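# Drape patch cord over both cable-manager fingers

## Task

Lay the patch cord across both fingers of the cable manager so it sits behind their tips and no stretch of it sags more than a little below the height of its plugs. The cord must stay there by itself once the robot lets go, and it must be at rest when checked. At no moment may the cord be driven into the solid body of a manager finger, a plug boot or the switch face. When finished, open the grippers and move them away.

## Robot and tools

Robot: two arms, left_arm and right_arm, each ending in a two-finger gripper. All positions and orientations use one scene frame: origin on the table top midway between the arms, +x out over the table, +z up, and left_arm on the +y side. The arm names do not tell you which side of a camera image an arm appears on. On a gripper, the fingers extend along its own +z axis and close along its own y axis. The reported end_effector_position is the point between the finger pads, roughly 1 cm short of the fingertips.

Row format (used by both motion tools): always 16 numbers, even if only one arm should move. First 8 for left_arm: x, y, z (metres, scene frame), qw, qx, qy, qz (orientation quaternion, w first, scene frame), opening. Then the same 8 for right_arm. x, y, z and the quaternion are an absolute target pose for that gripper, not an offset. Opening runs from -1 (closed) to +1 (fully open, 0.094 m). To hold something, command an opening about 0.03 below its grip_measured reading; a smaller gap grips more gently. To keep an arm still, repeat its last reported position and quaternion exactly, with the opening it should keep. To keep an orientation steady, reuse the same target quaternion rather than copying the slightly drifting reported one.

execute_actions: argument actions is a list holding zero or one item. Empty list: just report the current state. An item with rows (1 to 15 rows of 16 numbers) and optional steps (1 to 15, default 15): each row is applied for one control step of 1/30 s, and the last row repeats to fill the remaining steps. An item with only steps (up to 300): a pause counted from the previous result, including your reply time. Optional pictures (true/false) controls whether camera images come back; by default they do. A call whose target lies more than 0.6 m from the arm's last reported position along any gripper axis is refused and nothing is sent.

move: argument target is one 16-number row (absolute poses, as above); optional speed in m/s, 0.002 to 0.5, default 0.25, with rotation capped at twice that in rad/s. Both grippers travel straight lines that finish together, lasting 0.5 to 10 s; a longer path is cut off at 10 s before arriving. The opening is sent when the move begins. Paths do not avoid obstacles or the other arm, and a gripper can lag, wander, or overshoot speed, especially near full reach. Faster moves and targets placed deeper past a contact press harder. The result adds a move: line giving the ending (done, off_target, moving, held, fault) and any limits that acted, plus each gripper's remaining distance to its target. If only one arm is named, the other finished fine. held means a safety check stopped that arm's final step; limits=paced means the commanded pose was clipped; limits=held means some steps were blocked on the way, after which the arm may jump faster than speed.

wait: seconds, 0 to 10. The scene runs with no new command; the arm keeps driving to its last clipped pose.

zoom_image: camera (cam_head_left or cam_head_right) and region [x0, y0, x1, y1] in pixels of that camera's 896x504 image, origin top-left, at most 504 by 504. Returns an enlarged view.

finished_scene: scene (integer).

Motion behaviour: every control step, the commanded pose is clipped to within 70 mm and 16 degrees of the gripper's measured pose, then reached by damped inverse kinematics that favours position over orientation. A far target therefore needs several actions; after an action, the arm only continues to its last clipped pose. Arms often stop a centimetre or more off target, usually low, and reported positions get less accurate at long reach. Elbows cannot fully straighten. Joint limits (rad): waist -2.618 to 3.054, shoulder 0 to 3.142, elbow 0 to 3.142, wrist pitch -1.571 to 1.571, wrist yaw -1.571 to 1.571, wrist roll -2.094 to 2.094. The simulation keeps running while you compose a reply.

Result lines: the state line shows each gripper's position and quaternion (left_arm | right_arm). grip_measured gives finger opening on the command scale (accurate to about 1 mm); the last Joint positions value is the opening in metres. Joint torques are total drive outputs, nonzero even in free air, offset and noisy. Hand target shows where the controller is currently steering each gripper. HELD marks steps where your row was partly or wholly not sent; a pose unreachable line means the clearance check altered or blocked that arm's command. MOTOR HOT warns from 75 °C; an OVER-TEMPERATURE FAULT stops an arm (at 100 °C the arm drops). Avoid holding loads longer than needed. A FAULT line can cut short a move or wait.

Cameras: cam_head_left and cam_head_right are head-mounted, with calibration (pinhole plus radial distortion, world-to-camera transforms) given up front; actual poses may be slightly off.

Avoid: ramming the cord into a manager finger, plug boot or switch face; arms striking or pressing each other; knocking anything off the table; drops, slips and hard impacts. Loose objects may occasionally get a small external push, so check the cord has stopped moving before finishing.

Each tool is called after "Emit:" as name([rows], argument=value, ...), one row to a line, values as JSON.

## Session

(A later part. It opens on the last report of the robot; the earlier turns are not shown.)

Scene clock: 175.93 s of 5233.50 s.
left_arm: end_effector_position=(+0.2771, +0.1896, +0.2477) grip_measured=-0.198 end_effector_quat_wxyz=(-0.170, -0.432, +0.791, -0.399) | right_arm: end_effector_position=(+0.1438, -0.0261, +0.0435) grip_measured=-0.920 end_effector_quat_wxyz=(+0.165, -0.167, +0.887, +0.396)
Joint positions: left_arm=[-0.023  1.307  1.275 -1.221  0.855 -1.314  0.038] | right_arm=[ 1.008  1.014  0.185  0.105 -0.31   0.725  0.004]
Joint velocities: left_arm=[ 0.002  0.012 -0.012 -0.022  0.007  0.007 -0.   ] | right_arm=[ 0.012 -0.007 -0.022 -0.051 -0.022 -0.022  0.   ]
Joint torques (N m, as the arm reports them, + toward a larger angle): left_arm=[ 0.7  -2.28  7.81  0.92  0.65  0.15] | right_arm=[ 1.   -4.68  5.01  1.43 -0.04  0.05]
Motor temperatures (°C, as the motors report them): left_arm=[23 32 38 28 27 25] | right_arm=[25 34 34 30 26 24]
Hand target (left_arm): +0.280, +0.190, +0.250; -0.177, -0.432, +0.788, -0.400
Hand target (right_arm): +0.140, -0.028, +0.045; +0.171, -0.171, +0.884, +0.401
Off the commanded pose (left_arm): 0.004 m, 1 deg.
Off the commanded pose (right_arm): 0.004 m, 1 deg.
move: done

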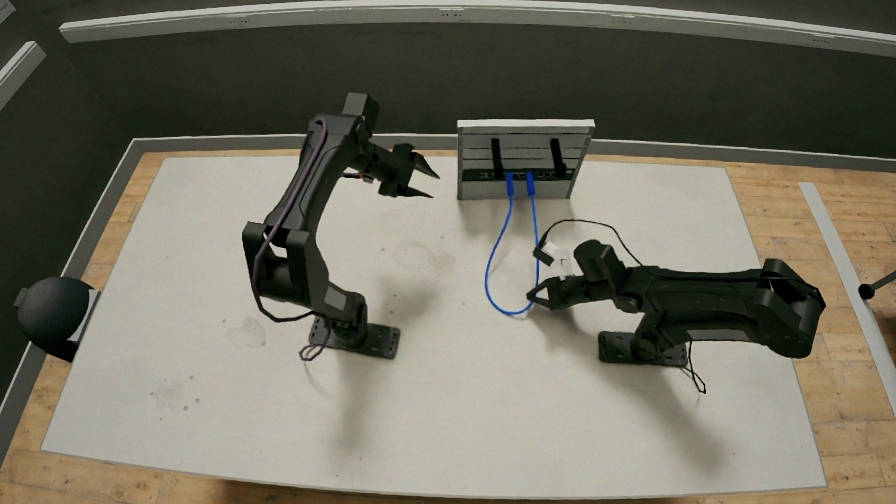

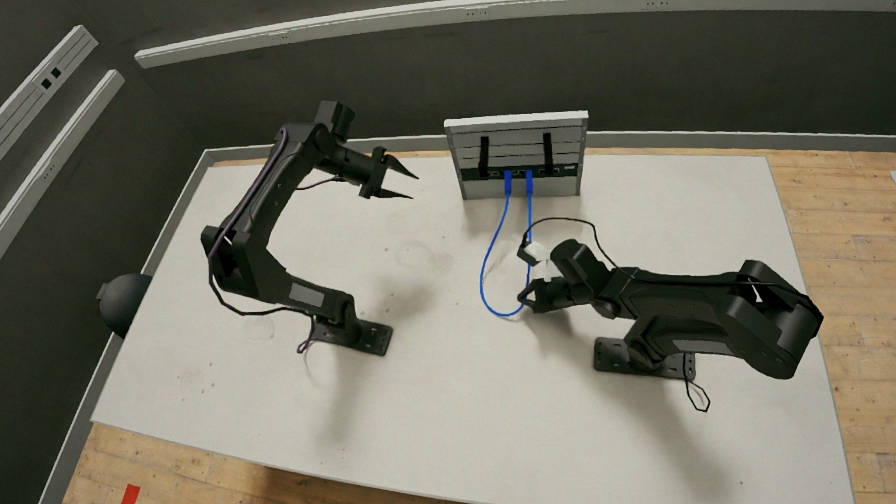

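Gripped (−0.920). Lifting and rotating.

Emit:
move(target=[0.28,0.19,0.25,-0.178,-0.432,0.789,-0.400,-0.2,0.25,-0.065,0.19,0.171,-0.171,0.882,0.400,-0.96], speed=0.12)

Emit:
move(target=[0.28,0.19,0.25,-0.178,-0.432,0.789,-0.400,-0.2,0.305,-0.092,0.30,-0.162,0.503,0.745,0.404,-0.96], speed=0.1)

Emit:
zoom_image(camera="cam_head_left", region=[430,110,650,300])

Emit:
zoom_image(camera="cam_head_right", region=[430,110,650,300])

Scene clock: 179.40 s of 5233.50 s.
left_arm: end_effector_position=(+0.2771, +0.1896, +0.2477) grip_measured=-0.198 end_effector_quat_wxyz=(-0.170, -0.432, +0.791, -0.399) | right_arm: end_effector_position=(+0.2454, -0.0665, +0.1812) grip_measured=-0.920 end_effector_quat_wxyz=(+0.167, -0.168, +0.888, +0.395)
Joint positions: left_arm=[-0.023  1.307  1.275 -1.221  0.855 -1.314  0.038] | right_arm=[ 0.446  1.124  0.864 -0.7   -0.689  0.245  0.004]
Joint velocities: left_arm=[-0.007  0.017  0.012 -0.022 -0.081  0.022  0.   ] | right_arm=[-0.017 -0.017 -0.007  0.051 -0.022 -0.022  0.   ]
Joint torques (N m, as the arm reports them, + toward a larger angle): left_arm=[ 0.68 -2.25  7.83  0.94  0.65  0.15] | right_arm=[-1.02 -2.45  9.69  1.   -0.57 -0.1 ]
Motor temperatures (°C, as the motors report them): left_arm=[23 32 38 28 27 25] | right_arm=[25 34 34 30 26 24]
Hand target (left_arm): +0.280, +0.190, +0.250; -0.177, -0.432, +0.788, -0.400
Hand target (right_arm): +0.250, -0.065, +0.189; +0.170, -0.171, +0.884, +0.401
Off the commanded pose (left_arm): 0.004 m, 1 deg.
Off the commanded pose (right_arm): 0.010 m, 1 deg.
move: done

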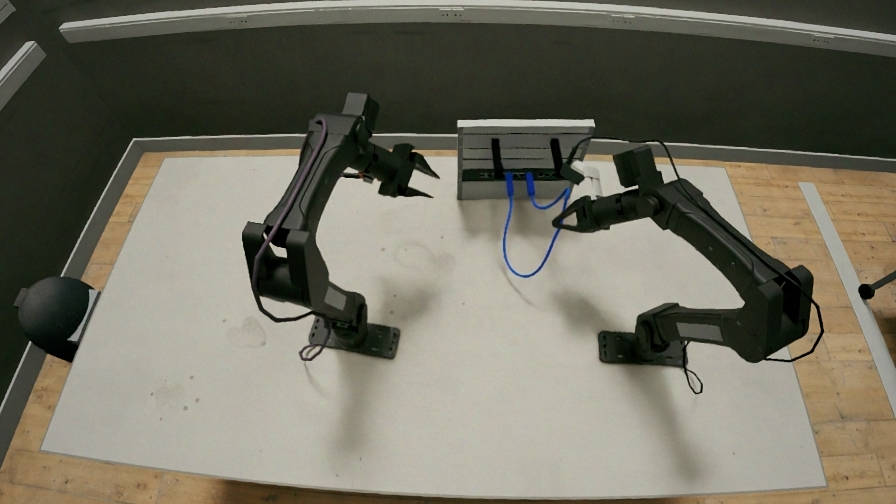

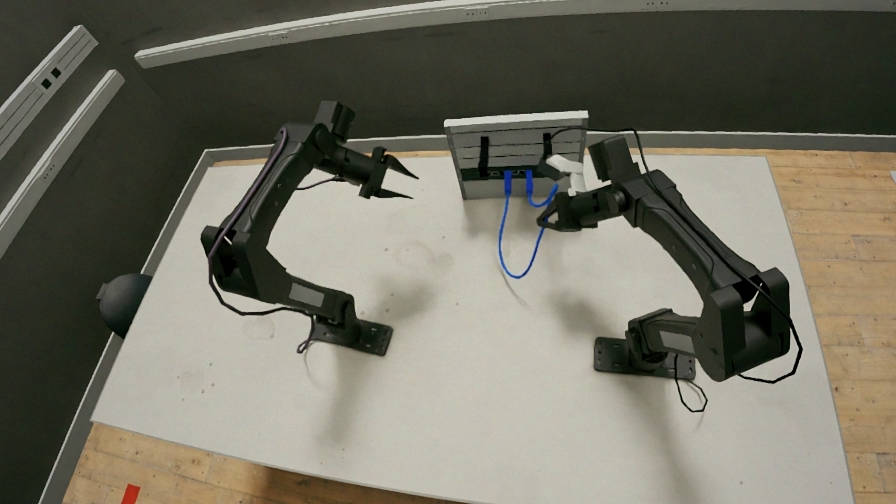

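Scene clock: 187.63 s of 5233.50 s.
left_arm: end_effector_position=(+0.2771, +0.1896, +0.2477) grip_measured=-0.198 end_effector_quat_wxyz=(-0.170, -0.432, +0.791, -0.399) | right_arm: end_effector_position=(+0.3023, -0.0925, +0.2865) grip_measured=-0.920 end_effector_quat_wxyz=(-0.163, +0.508, +0.751, +0.389)
Joint positions: left_arm=[-0.023  1.307  1.275 -1.221  0.855 -1.314  0.038] | right_arm=[ 0.261  1.419  1.524 -1.234 -0.778  1.582  0.004]
Joint velocities: left_arm=[ 0.017 -0.012  0.007 -0.007 -0.022 -0.007 -0.   ] | right_arm=[-0.007 -0.012  0.002 -0.051  0.007  0.139  0.001]
Joint torques (N m, as the arm reports them, + toward a larger angle): left_arm=[ 0.71 -2.37  7.77  0.93  0.64  0.13] | right_arm=[-1.21 -4.85  9.71  0.75 -0.72  0.02]
Motor temperatures (°C, as the motors report them): left_arm=[23 32 38 28 27 25] | right_arm=[25 34 36 30 26 24]
Hand target (left_arm): +0.280, +0.190, +0.250; -0.177, -0.432, +0.788, -0.400
Hand target (right_arm): +0.305, -0.093, +0.300; -0.162, +0.503, +0.746, +0.404
Off the commanded pose (left_arm): 0.004 m, 1 deg.
Off the commanded pose (right_arm): 0.014 m, 2 deg.
move: off_target (right_arm)

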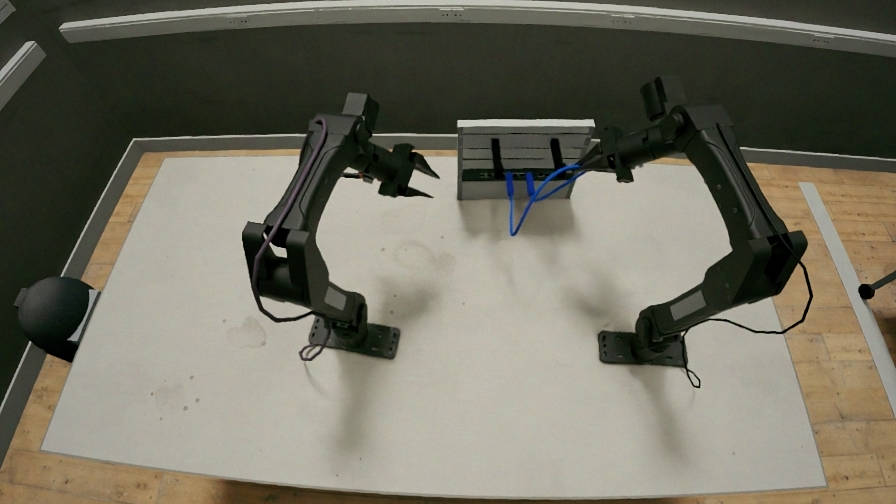

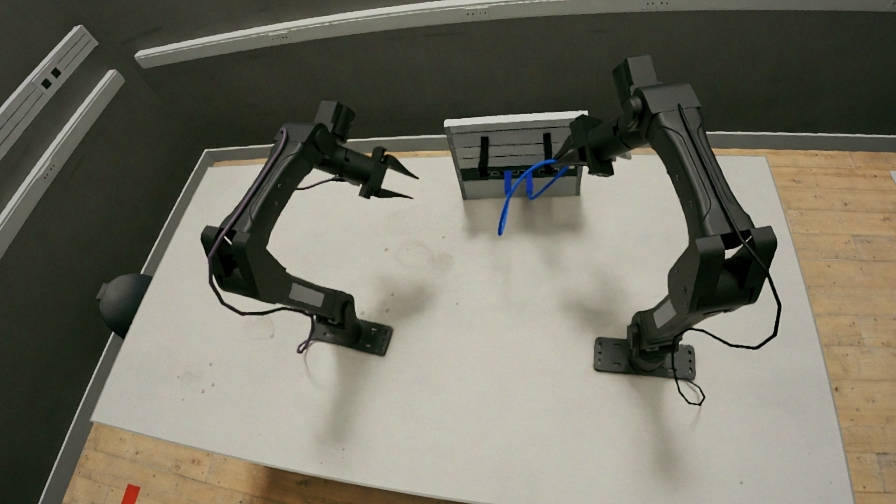

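Region (430, 110, 650, 300) of cam_head_left's 896x504 image, scaled by 2.291, with more detail than that image has; it fills the top 435 rows of this view, and the rest is white.

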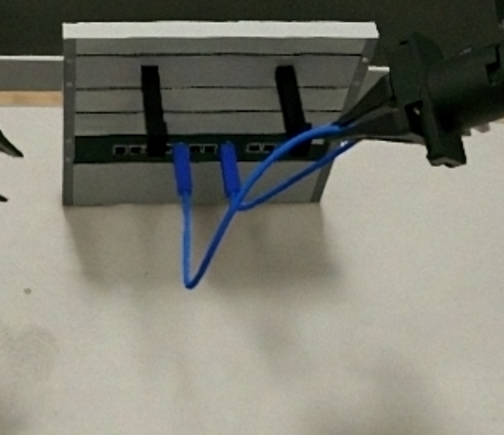

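Region (430, 110, 650, 300) of cam_head_right's 896x504 image, scaled by 2.291, with more detail than that image has; it fills the top 435 rows of this view, and the rest is white.

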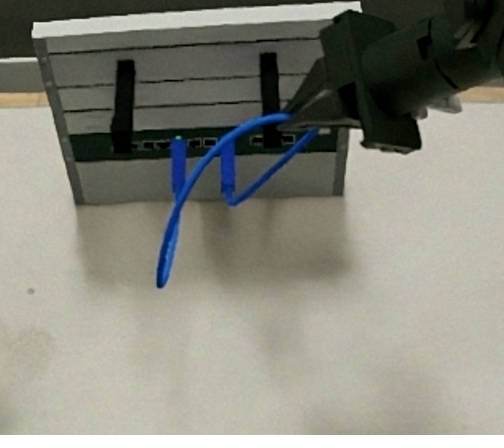

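Emit:
move(target=[0.28,0.19,0.25,-0.178,-0.432,0.789,-0.400,-0.2,0.345,-0.083,0.295,-0.162,0.503,0.745,0.404,-0.96], speed=0.02)

Emit:
zoom_image(camera="cam_head_left", region=[450,100,650,260])

Emit:
zoom_image(camera="cam_head_right", region=[450,100,650,260])

Scene clock: 191.67 s of 5233.50 s.
left_arm: end_effector_position=(+0.2771, +0.1896, +0.2477) grip_measured=-0.198 end_effector_quat_wxyz=(-0.170, -0.432, +0.791, -0.399) | right_arm: end_effector_position=(+0.3364, -0.0845, +0.2841) grip_measured=-0.920 end_effector_quat_wxyz=(-0.170, +0.512, +0.748, +0.387)
Joint positions: left_arm=[-0.023  1.307  1.275 -1.221  0.855 -1.314  0.038] | right_arm=[ 0.261  1.554  1.636 -1.223 -0.785  1.589  0.004]
Joint velocities: left_arm=[-0.002 -0.002 -0.022 -0.022 -0.022 -0.007 -0.001] | right_arm=[-0.012 -0.002 -0.002  0.125  0.037 -0.051  0.001]
Joint torques (N m, as the arm reports them, + toward a larger angle): left_arm=[ 0.65 -2.28  7.85  0.93  0.64  0.13] | right_arm=[-0.87 -5.6   9.27  0.97 -0.63  0.03]
Motor temperatures (°C, as the motors report them): left_arm=[23 32 38 28 27 25] | right_arm=[25 34 36 29 26 24]
Hand target (left_arm): +0.280, +0.190, +0.250; -0.177, -0.432, +0.788, -0.400
Hand target (right_arm): +0.345, -0.084, +0.295; -0.162, +0.504, +0.746, +0.404
Off the commanded pose (left_arm): 0.004 m, 1 deg.
Off the commanded pose (right_arm): 0.014 m, 2 deg.
move: off_target (right_arm)

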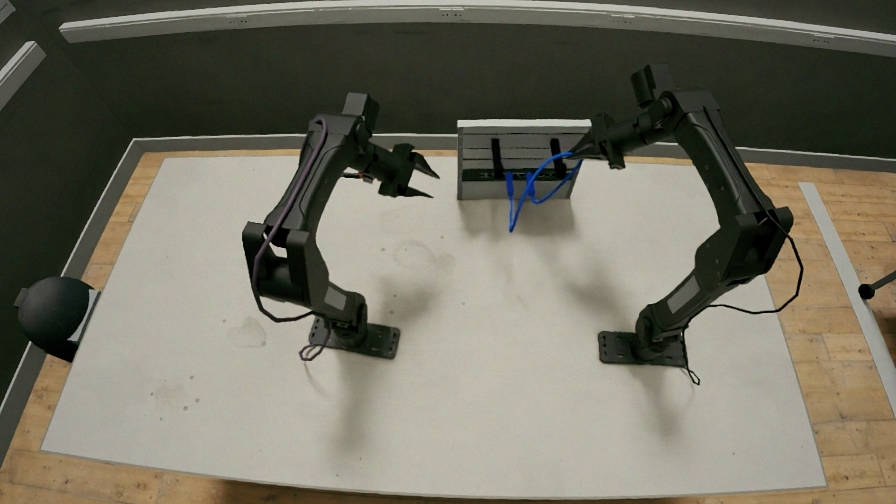

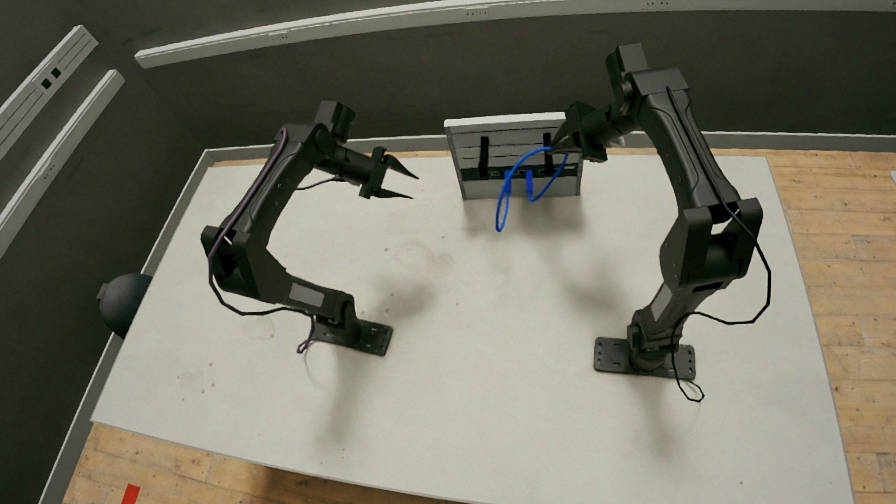

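Region (450, 100, 650, 260) of cam_head_left's 896x504 image, scaled by 2.520, with more detail than that image has; it fills the top 403 rows of this view, and the rest is white.

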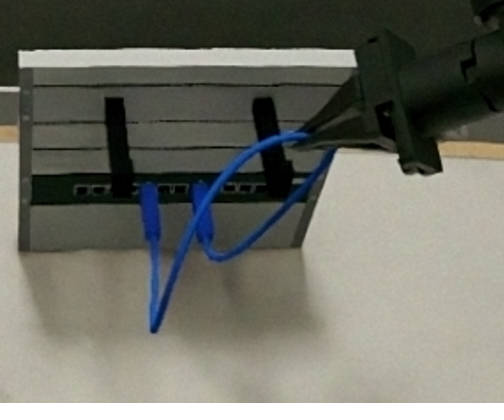

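Region (450, 100, 650, 260) of cam_head_right's 896x504 image, scaled by 2.520, with more detail than that image has; it fills the top 403 rows of this view, and the rest is white.

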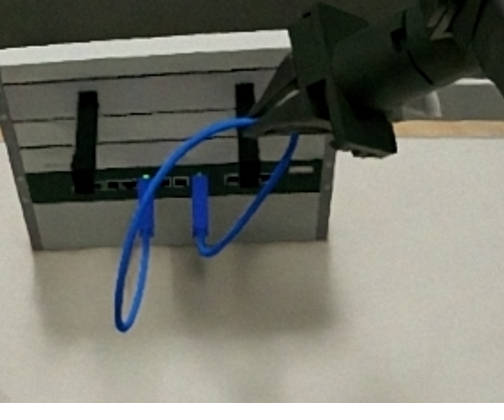

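Emit:
move(target=[0.28,0.19,0.25,-0.178,-0.432,0.789,-0.400,-0.2,0.39,-0.083,0.298,-0.162,0.503,0.745,0.404,-0.96], speed=0.02)

Emit:
zoom_image(camera="cam_head_left", region=[450,100,650,260])

Emit:
zoom_image(camera="cam_head_right", region=[450,100,650,260])

Scene clock: 196.03 s of 5233.50 s.
left_arm: end_effector_position=(+0.2771, +0.1896, +0.2477) grip_measured=-0.198 end_effector_quat_wxyz=(-0.170, -0.432, +0.791, -0.399) | right_arm: end_effector_position=(+0.3850, -0.0823, +0.2879) grip_measured=-0.920 end_effector_quat_wxyz=(-0.167, +0.512, +0.747, +0.391)
Joint positions: left_arm=[-0.023  1.307  1.275 -1.221  0.855 -1.314  0.038] | right_arm=[ 0.237  1.742  1.854 -1.261 -0.796  1.567  0.004]
Joint velocities: left_arm=[ 0.007 -0.022 -0.007  0.022 -0.007  0.007 -0.   ] | right_arm=[-0.012 -0.012  0.002  0.022  0.007 -0.051 -0.   ]
Joint torques (N m, as the arm reports them, + toward a larger angle): left_arm=[ 0.71 -2.35  7.78  0.95  0.65  0.13] | right_arm=[-1.18 -7.26  9.42  0.8  -0.65 -0.11]
Motor temperatures (°C, as the motors report them): left_arm=[23 32 38 28 27 25] | right_arm=[25 35 37 29 26 24]
Hand target (left_arm): +0.280, +0.190, +0.250; -0.177, -0.432, +0.788, -0.400
Hand target (right_arm): +0.390, -0.084, +0.298; -0.162, +0.504, +0.746, +0.405
Off the commanded pose (left_arm): 0.004 m, 1 deg.
Off the commanded pose (right_arm): 0.011 m, 2 deg.
move: off_target (right_arm)

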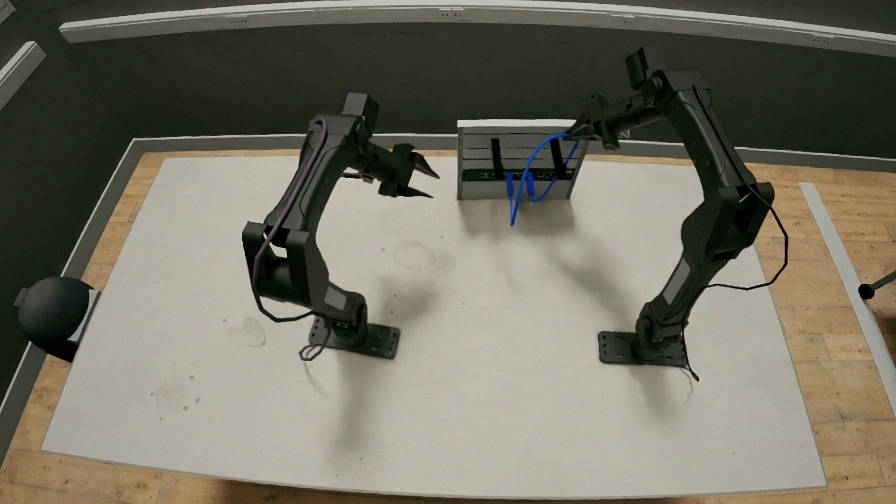

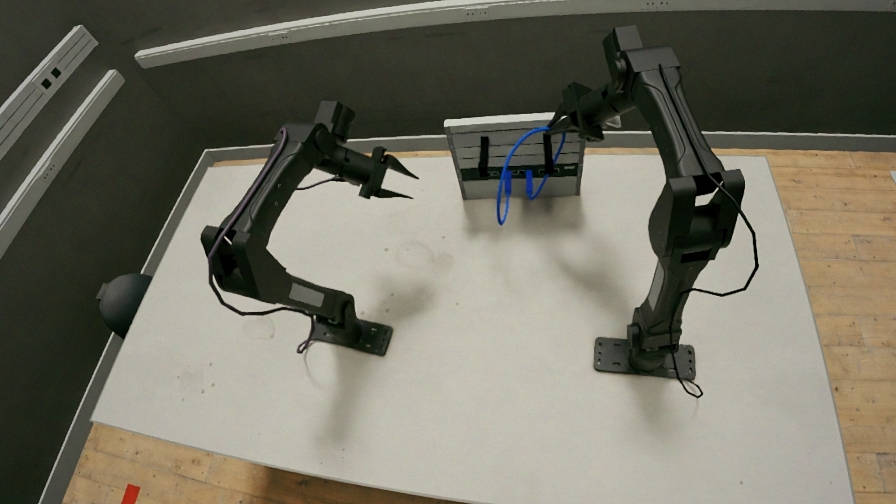

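Region (450, 100, 650, 260) of cam_head_left's 896x504 image, scaled by 2.520, with more detail than that image has; it fills the top 403 rows of this view, and the rest is white.

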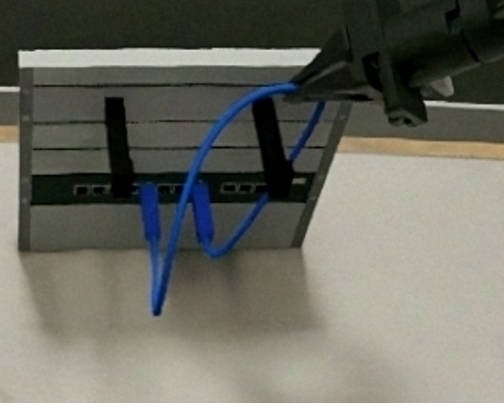

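Region (450, 100, 650, 260) of cam_head_right's 896x504 image, scaled by 2.520, with more detail than that image has; it fills the top 403 rows of this view, and the rest is white.

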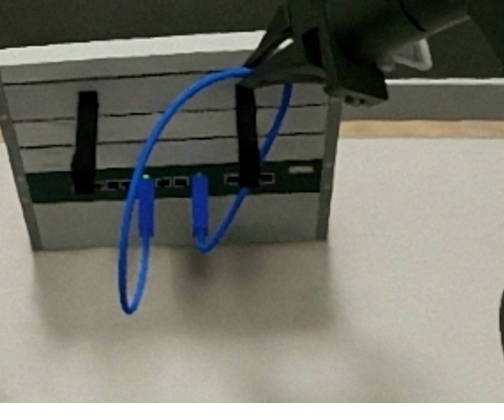

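Emit:
move(target=[0.28,0.19,0.25,-0.178,-0.432,0.789,-0.400,-0.2,0.387,-0.05,0.29,-0.162,0.503,0.745,0.404,-0.96], speed=0.02)

Emit:
zoom_image(camera="cam_head_left", region=[450,100,650,260])

Emit:
zoom_image(camera="cam_head_right", region=[450,100,650,260])

Scene clock: 198.73 s of 5233.50 s.
left_arm: end_effector_position=(+0.2771, +0.1896, +0.2477) grip_measured=-0.198 end_effector_quat_wxyz=(-0.170, -0.432, +0.791, -0.399) | right_arm: end_effector_position=(+0.3867, -0.0537, +0.2884) grip_measured=-0.920 end_effector_quat_wxyz=(-0.168, +0.512, +0.743, +0.397)
Joint positions: left_arm=[-0.023  1.307  1.275 -1.221  0.855 -1.314  0.038] | right_arm=[ 0.316  1.742  1.838 -1.158 -0.767  1.679  0.004]
Joint velocities: left_arm=[ 0.007  0.007 -0.012 -0.051  0.007 -0.066  0.   ] | right_arm=[-0.012 -0.002 -0.017  0.037  0.022  0.037  0.001]
Joint torques (N m, as the arm reports them, + toward a larger angle): left_arm=[ 0.7  -2.35  7.81  0.91  0.64  0.15] | right_arm=[ 0.71 -8.52  5.55  1.15 -0.41 -0.01]
Motor temperatures (°C, as the motors report them): left_arm=[23 32 38 28 27 25] | right_arm=[25 36 36 29 26 24]
Hand target (left_arm): +0.280, +0.190, +0.250; -0.177, -0.432, +0.788, -0.400
Hand target (right_arm): +0.388, -0.050, +0.290; -0.162, +0.504, +0.746, +0.405
Off the commanded pose (left_arm): 0.004 m, 1 deg.
Off the commanded pose (right_arm): 0.004 m, 1 deg.
move: done

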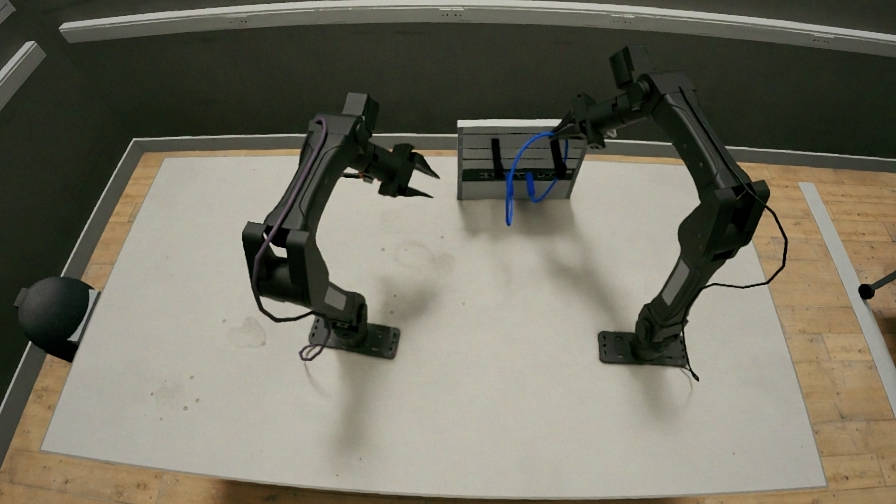

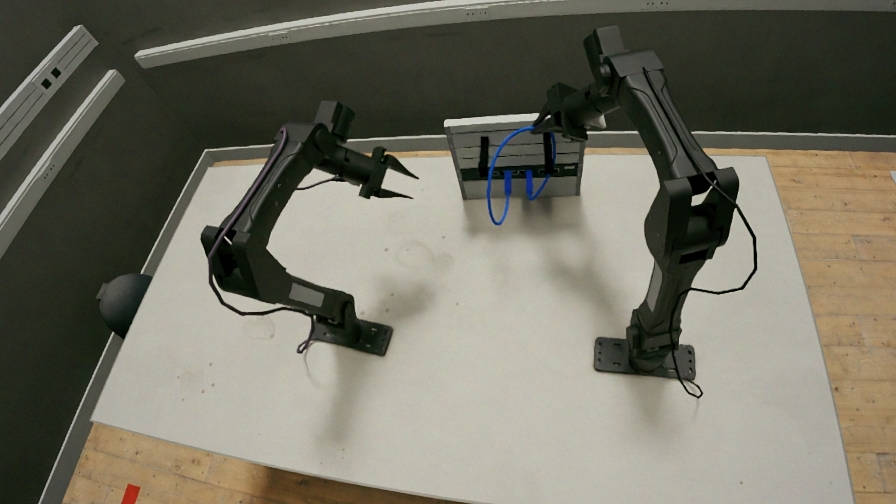

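Region (450, 100, 650, 260) of cam_head_left's 896x504 image, scaled by 2.520, with more detail than that image has; it fills the top 403 rows of this view, and the rest is white.

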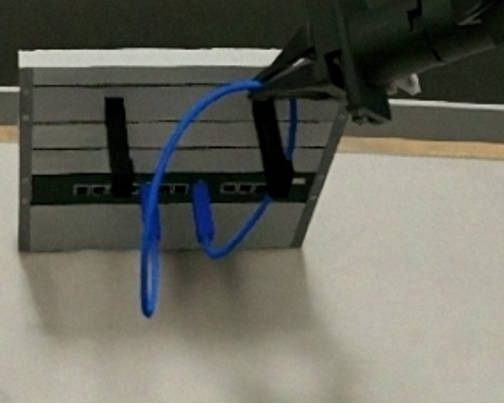

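Region (450, 100, 650, 260) of cam_head_right's 896x504 image, scaled by 2.520, with more detail than that image has; it fills the top 403 rows of this view, and the rest is white.

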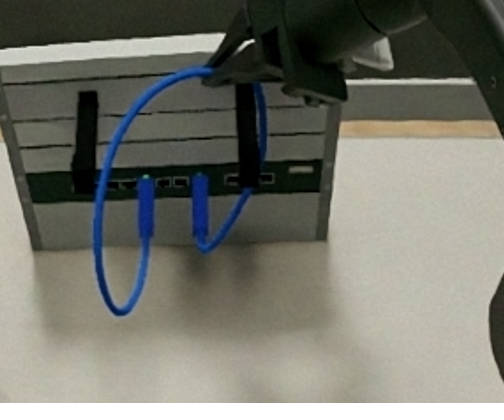

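Emit:
move(target=[0.265,0.11,0.225,-0.178,-0.432,0.789,-0.400,0.0,0.387,-0.05,0.29,-0.162,0.503,0.745,0.404,-0.96], speed=0.15)

Emit:
zoom_image(camera="cam_head_left", region=[400,100,600,260])

Emit:
zoom_image(camera="cam_head_right", region=[400,100,600,260])

Scene clock: 203.77 s of 5233.50 s.
left_arm: end_effector_position=(+0.2710, +0.1085, +0.2244) grip_measured=-0.002 end_effector_quat_wxyz=(-0.182, -0.431, +0.788, -0.400) | right_arm: end_effector_position=(+0.3872, -0.0538, +0.2883) grip_measured=-0.920 end_effector_quat_wxyz=(-0.167, +0.513, +0.743, +0.397)
Joint positions: left_arm=[-0.353  1.307  1.138 -0.792  0.725 -1.738  0.047] | right_arm=[ 0.316  1.742  1.837 -1.156 -0.765  1.683  0.004]
Joint velocities: left_arm=[ 0.002  0.002 -0.017 -0.007  0.022 -0.007 -0.001] | right_arm=[ 0.002 -0.007 -0.002 -0.007  0.037  0.022  0.   ]
Joint torques (N m, as the arm reports them, + toward a larger angle): left_arm=[-0.8  -7.14  5.68  1.59  0.18 -0.12] | right_arm=[ 0.77 -8.6   5.46  1.17 -0.42 -0.01]
Motor temperatures (°C, as the motors report them): left_arm=[23 32 38 28 27 25] | right_arm=[25 37 35 30 26 24]
Hand target (left_arm): +0.264, +0.110, +0.225; -0.180, -0.431, +0.788, -0.400
Hand target (right_arm): +0.387, -0.050, +0.290; -0.162, +0.504, +0.746, +0.404
Off the commanded pose (left_arm): 0.006 m, 0 deg.
Off the commanded pose (right_arm): 0.004 m, 2 deg.
move: done

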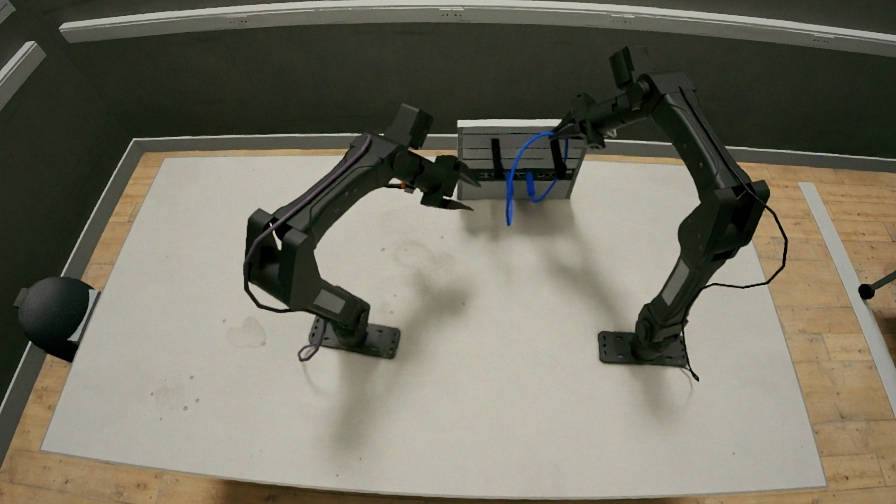

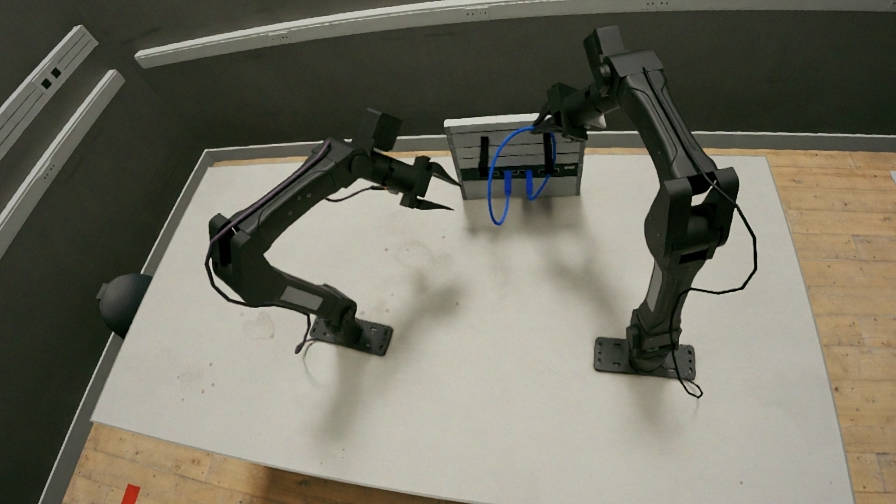

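Region (400, 100, 600, 260) of cam_head_left's 896x504 image, scaled by 2.520, with more detail than that image has; it fills the top 403 rows of this view, and the rest is white.

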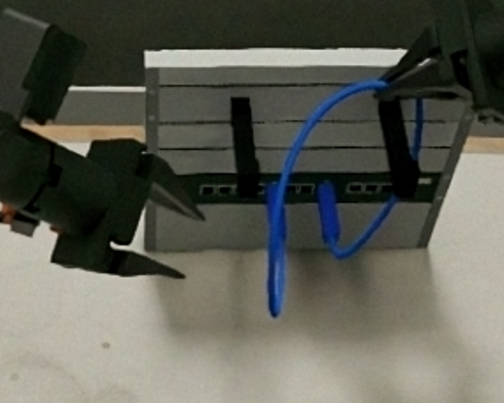

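Region (400, 100, 600, 260) of cam_head_right's 896x504 image, scaled by 2.520, with more detail than that image has; it fills the top 403 rows of this view, and the rest is white.

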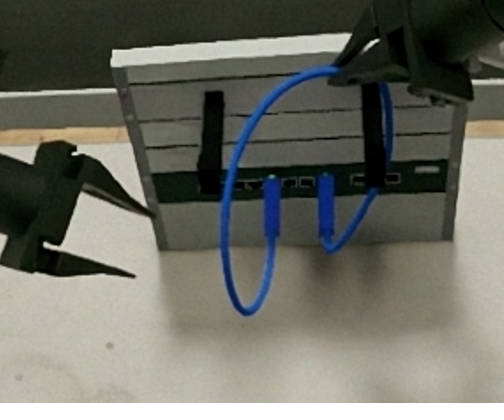

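Emit:
move(target=[0.255,0.10,0.198,-0.178,-0.432,0.789,-0.400,0.0,0.387,-0.05,0.29,-0.162,0.503,0.745,0.404,-0.96], speed=0.08)

Emit:
move(target=[0.255,0.045,0.198,-0.178,-0.432,0.789,-0.400,0.0,0.387,-0.05,0.29,-0.162,0.503,0.745,0.404,-0.96], speed=0.04)

Emit:
zoom_image(camera="cam_head_left", region=[400,100,600,260])

Emit:
zoom_image(camera="cam_head_right", region=[400,100,600,260])

Scene clock: 207.00 s of 5233.50 s.
left_arm: end_effector_position=(+0.2608, +0.0985, +0.1988) grip_measured=-0.002 end_effector_quat_wxyz=(-0.179, -0.430, +0.788, -0.402) | right_arm: end_effector_position=(+0.3872, -0.0538, +0.2883) grip_measured=-0.920 end_effector_quat_wxyz=(-0.167, +0.513, +0.743, +0.397)
Joint positions: left_arm=[-0.412  1.277  1.007 -0.645  0.688 -1.8    0.047] | right_arm=[ 0.316  1.742  1.837 -1.156 -0.765  1.683  0.004]
Joint velocities: left_arm=[-0.007  0.022  0.002  0.007  0.022 -0.007 -0.001] | right_arm=[-0.012  0.007  0.017 -0.051 -0.022  0.051  0.   ]
Joint torques (N m, as the arm reports them, + toward a larger angle): left_arm=[-0.71 -6.46  5.73  1.67  0.23 -0.09] | right_arm=[ 0.67 -8.56  5.48  1.18 -0.43 -0.01]
Motor temperatures (°C, as the motors report them): left_arm=[23 32 37 29 27 25] | right_arm=[25 38 35 30 26 24]
Hand target (left_arm): +0.255, +0.100, +0.198; -0.178, -0.432, +0.789, -0.400
Hand target (right_arm): +0.387, -0.050, +0.290; -0.162, +0.504, +0.746, +0.404
Off the commanded pose (left_arm): 0.006 m, 0 deg.
Off the commanded pose (right_arm): 0.004 m, 2 deg.
move: done

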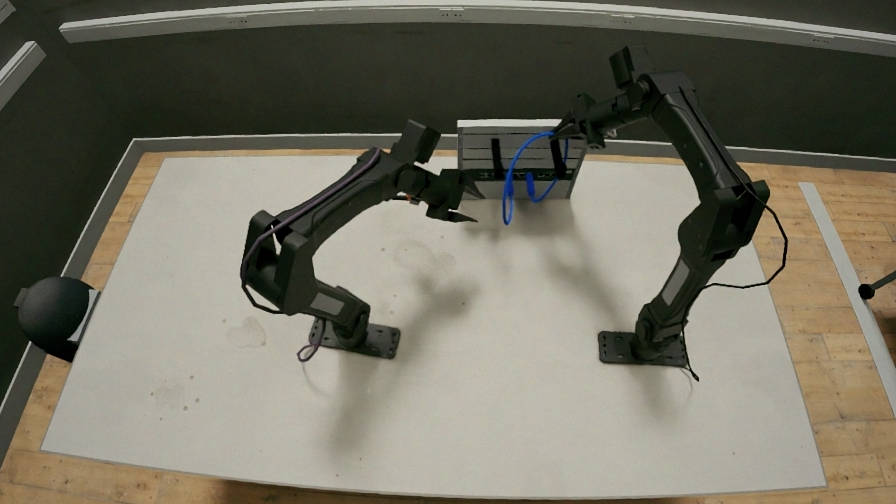

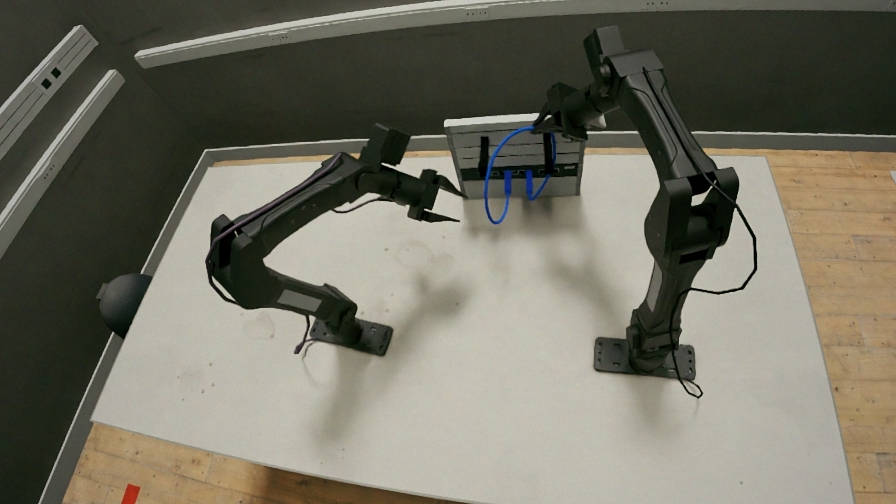

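Scene clock: 208.63 s of 5233.50 s.
left_arm: end_effector_position=(+0.2523, +0.0493, +0.1974) grip_measured=-0.002 end_effector_quat_wxyz=(-0.180, -0.428, +0.789, -0.403) | right_arm: end_effector_position=(+0.3872, -0.0538, +0.2883) grip_measured=-0.920 end_effector_quat_wxyz=(-0.167, +0.513, +0.743, +0.396)
Joint positions: left_arm=[-0.588  1.347  1.033 -0.5    0.576 -1.964  0.047] | right_arm=[ 0.316  1.742  1.837 -1.156 -0.765  1.683  0.004]
Joint velocities: left_arm=[ 0.007  0.022  0.012 -0.007  0.022 -0.066  0.   ] | right_arm=[ 0.007 -0.002 -0.012 -0.11  -0.037 -0.051 -0.001]
Joint torques (N m, as the arm reports them, + toward a larger angle): left_arm=[-0.73 -3.96  8.64  1.91  0.11 -0.09] | right_arm=[ 0.72 -8.6   5.45  1.17 -0.43 -0.02]
Motor temperatures (°C, as the motors report them): left_arm=[23 32 37 29 27 25] | right_arm=[25 38 35 30 26 24]
Hand target (left_arm): +0.254, +0.045, +0.198; -0.179, -0.432, +0.788, -0.400
Hand target (right_arm): +0.387, -0.050, +0.290; -0.162, +0.504, +0.746, +0.404
Off the commanded pose (left_arm): 0.005 m, 1 deg.
Off the commanded pose (right_arm): 0.004 m, 2 deg.
move: done

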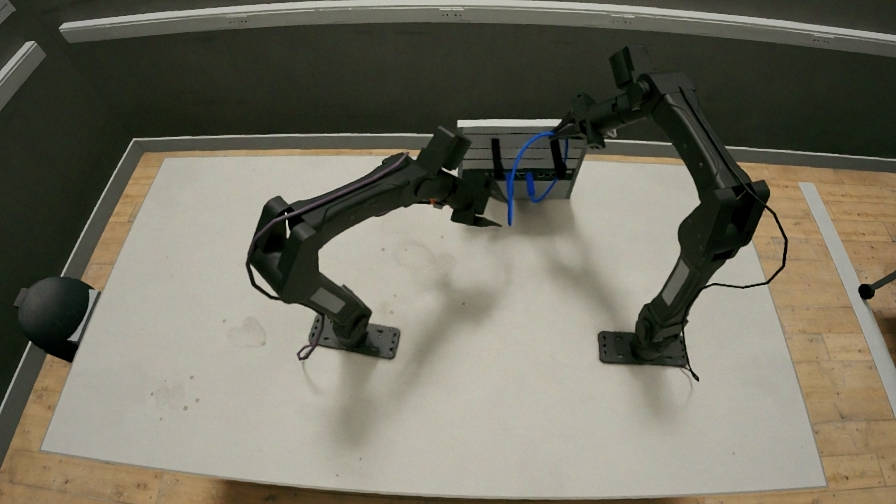

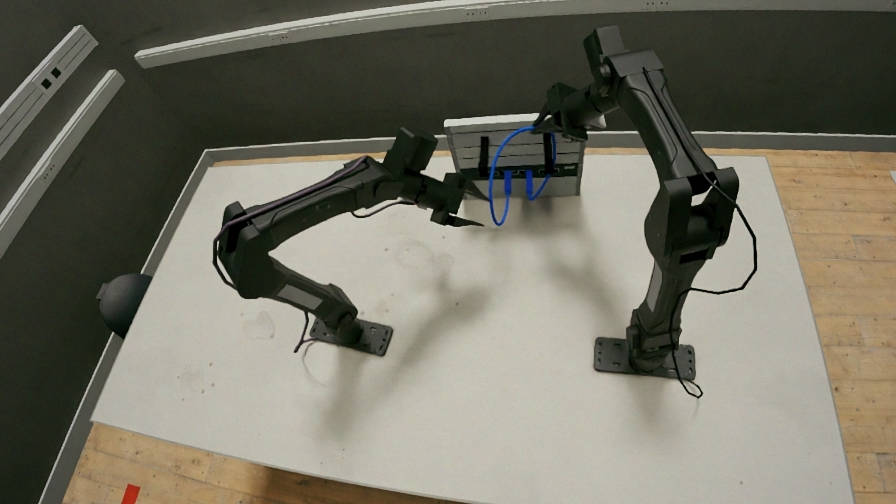

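Region (400, 100, 600, 260) of cam_head_left's 896x504 image, scaled by 2.520, with more detail than that image has; it fills the top 403 rows of this view, and the rest is white.

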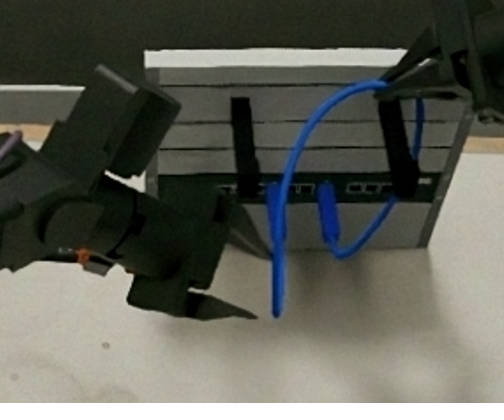

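Region (400, 100, 600, 260) of cam_head_right's 896x504 image, scaled by 2.520, with more detail than that image has; it fills the top 403 rows of this view, and the rest is white.

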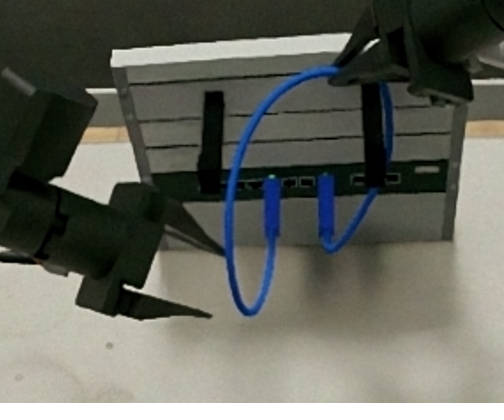

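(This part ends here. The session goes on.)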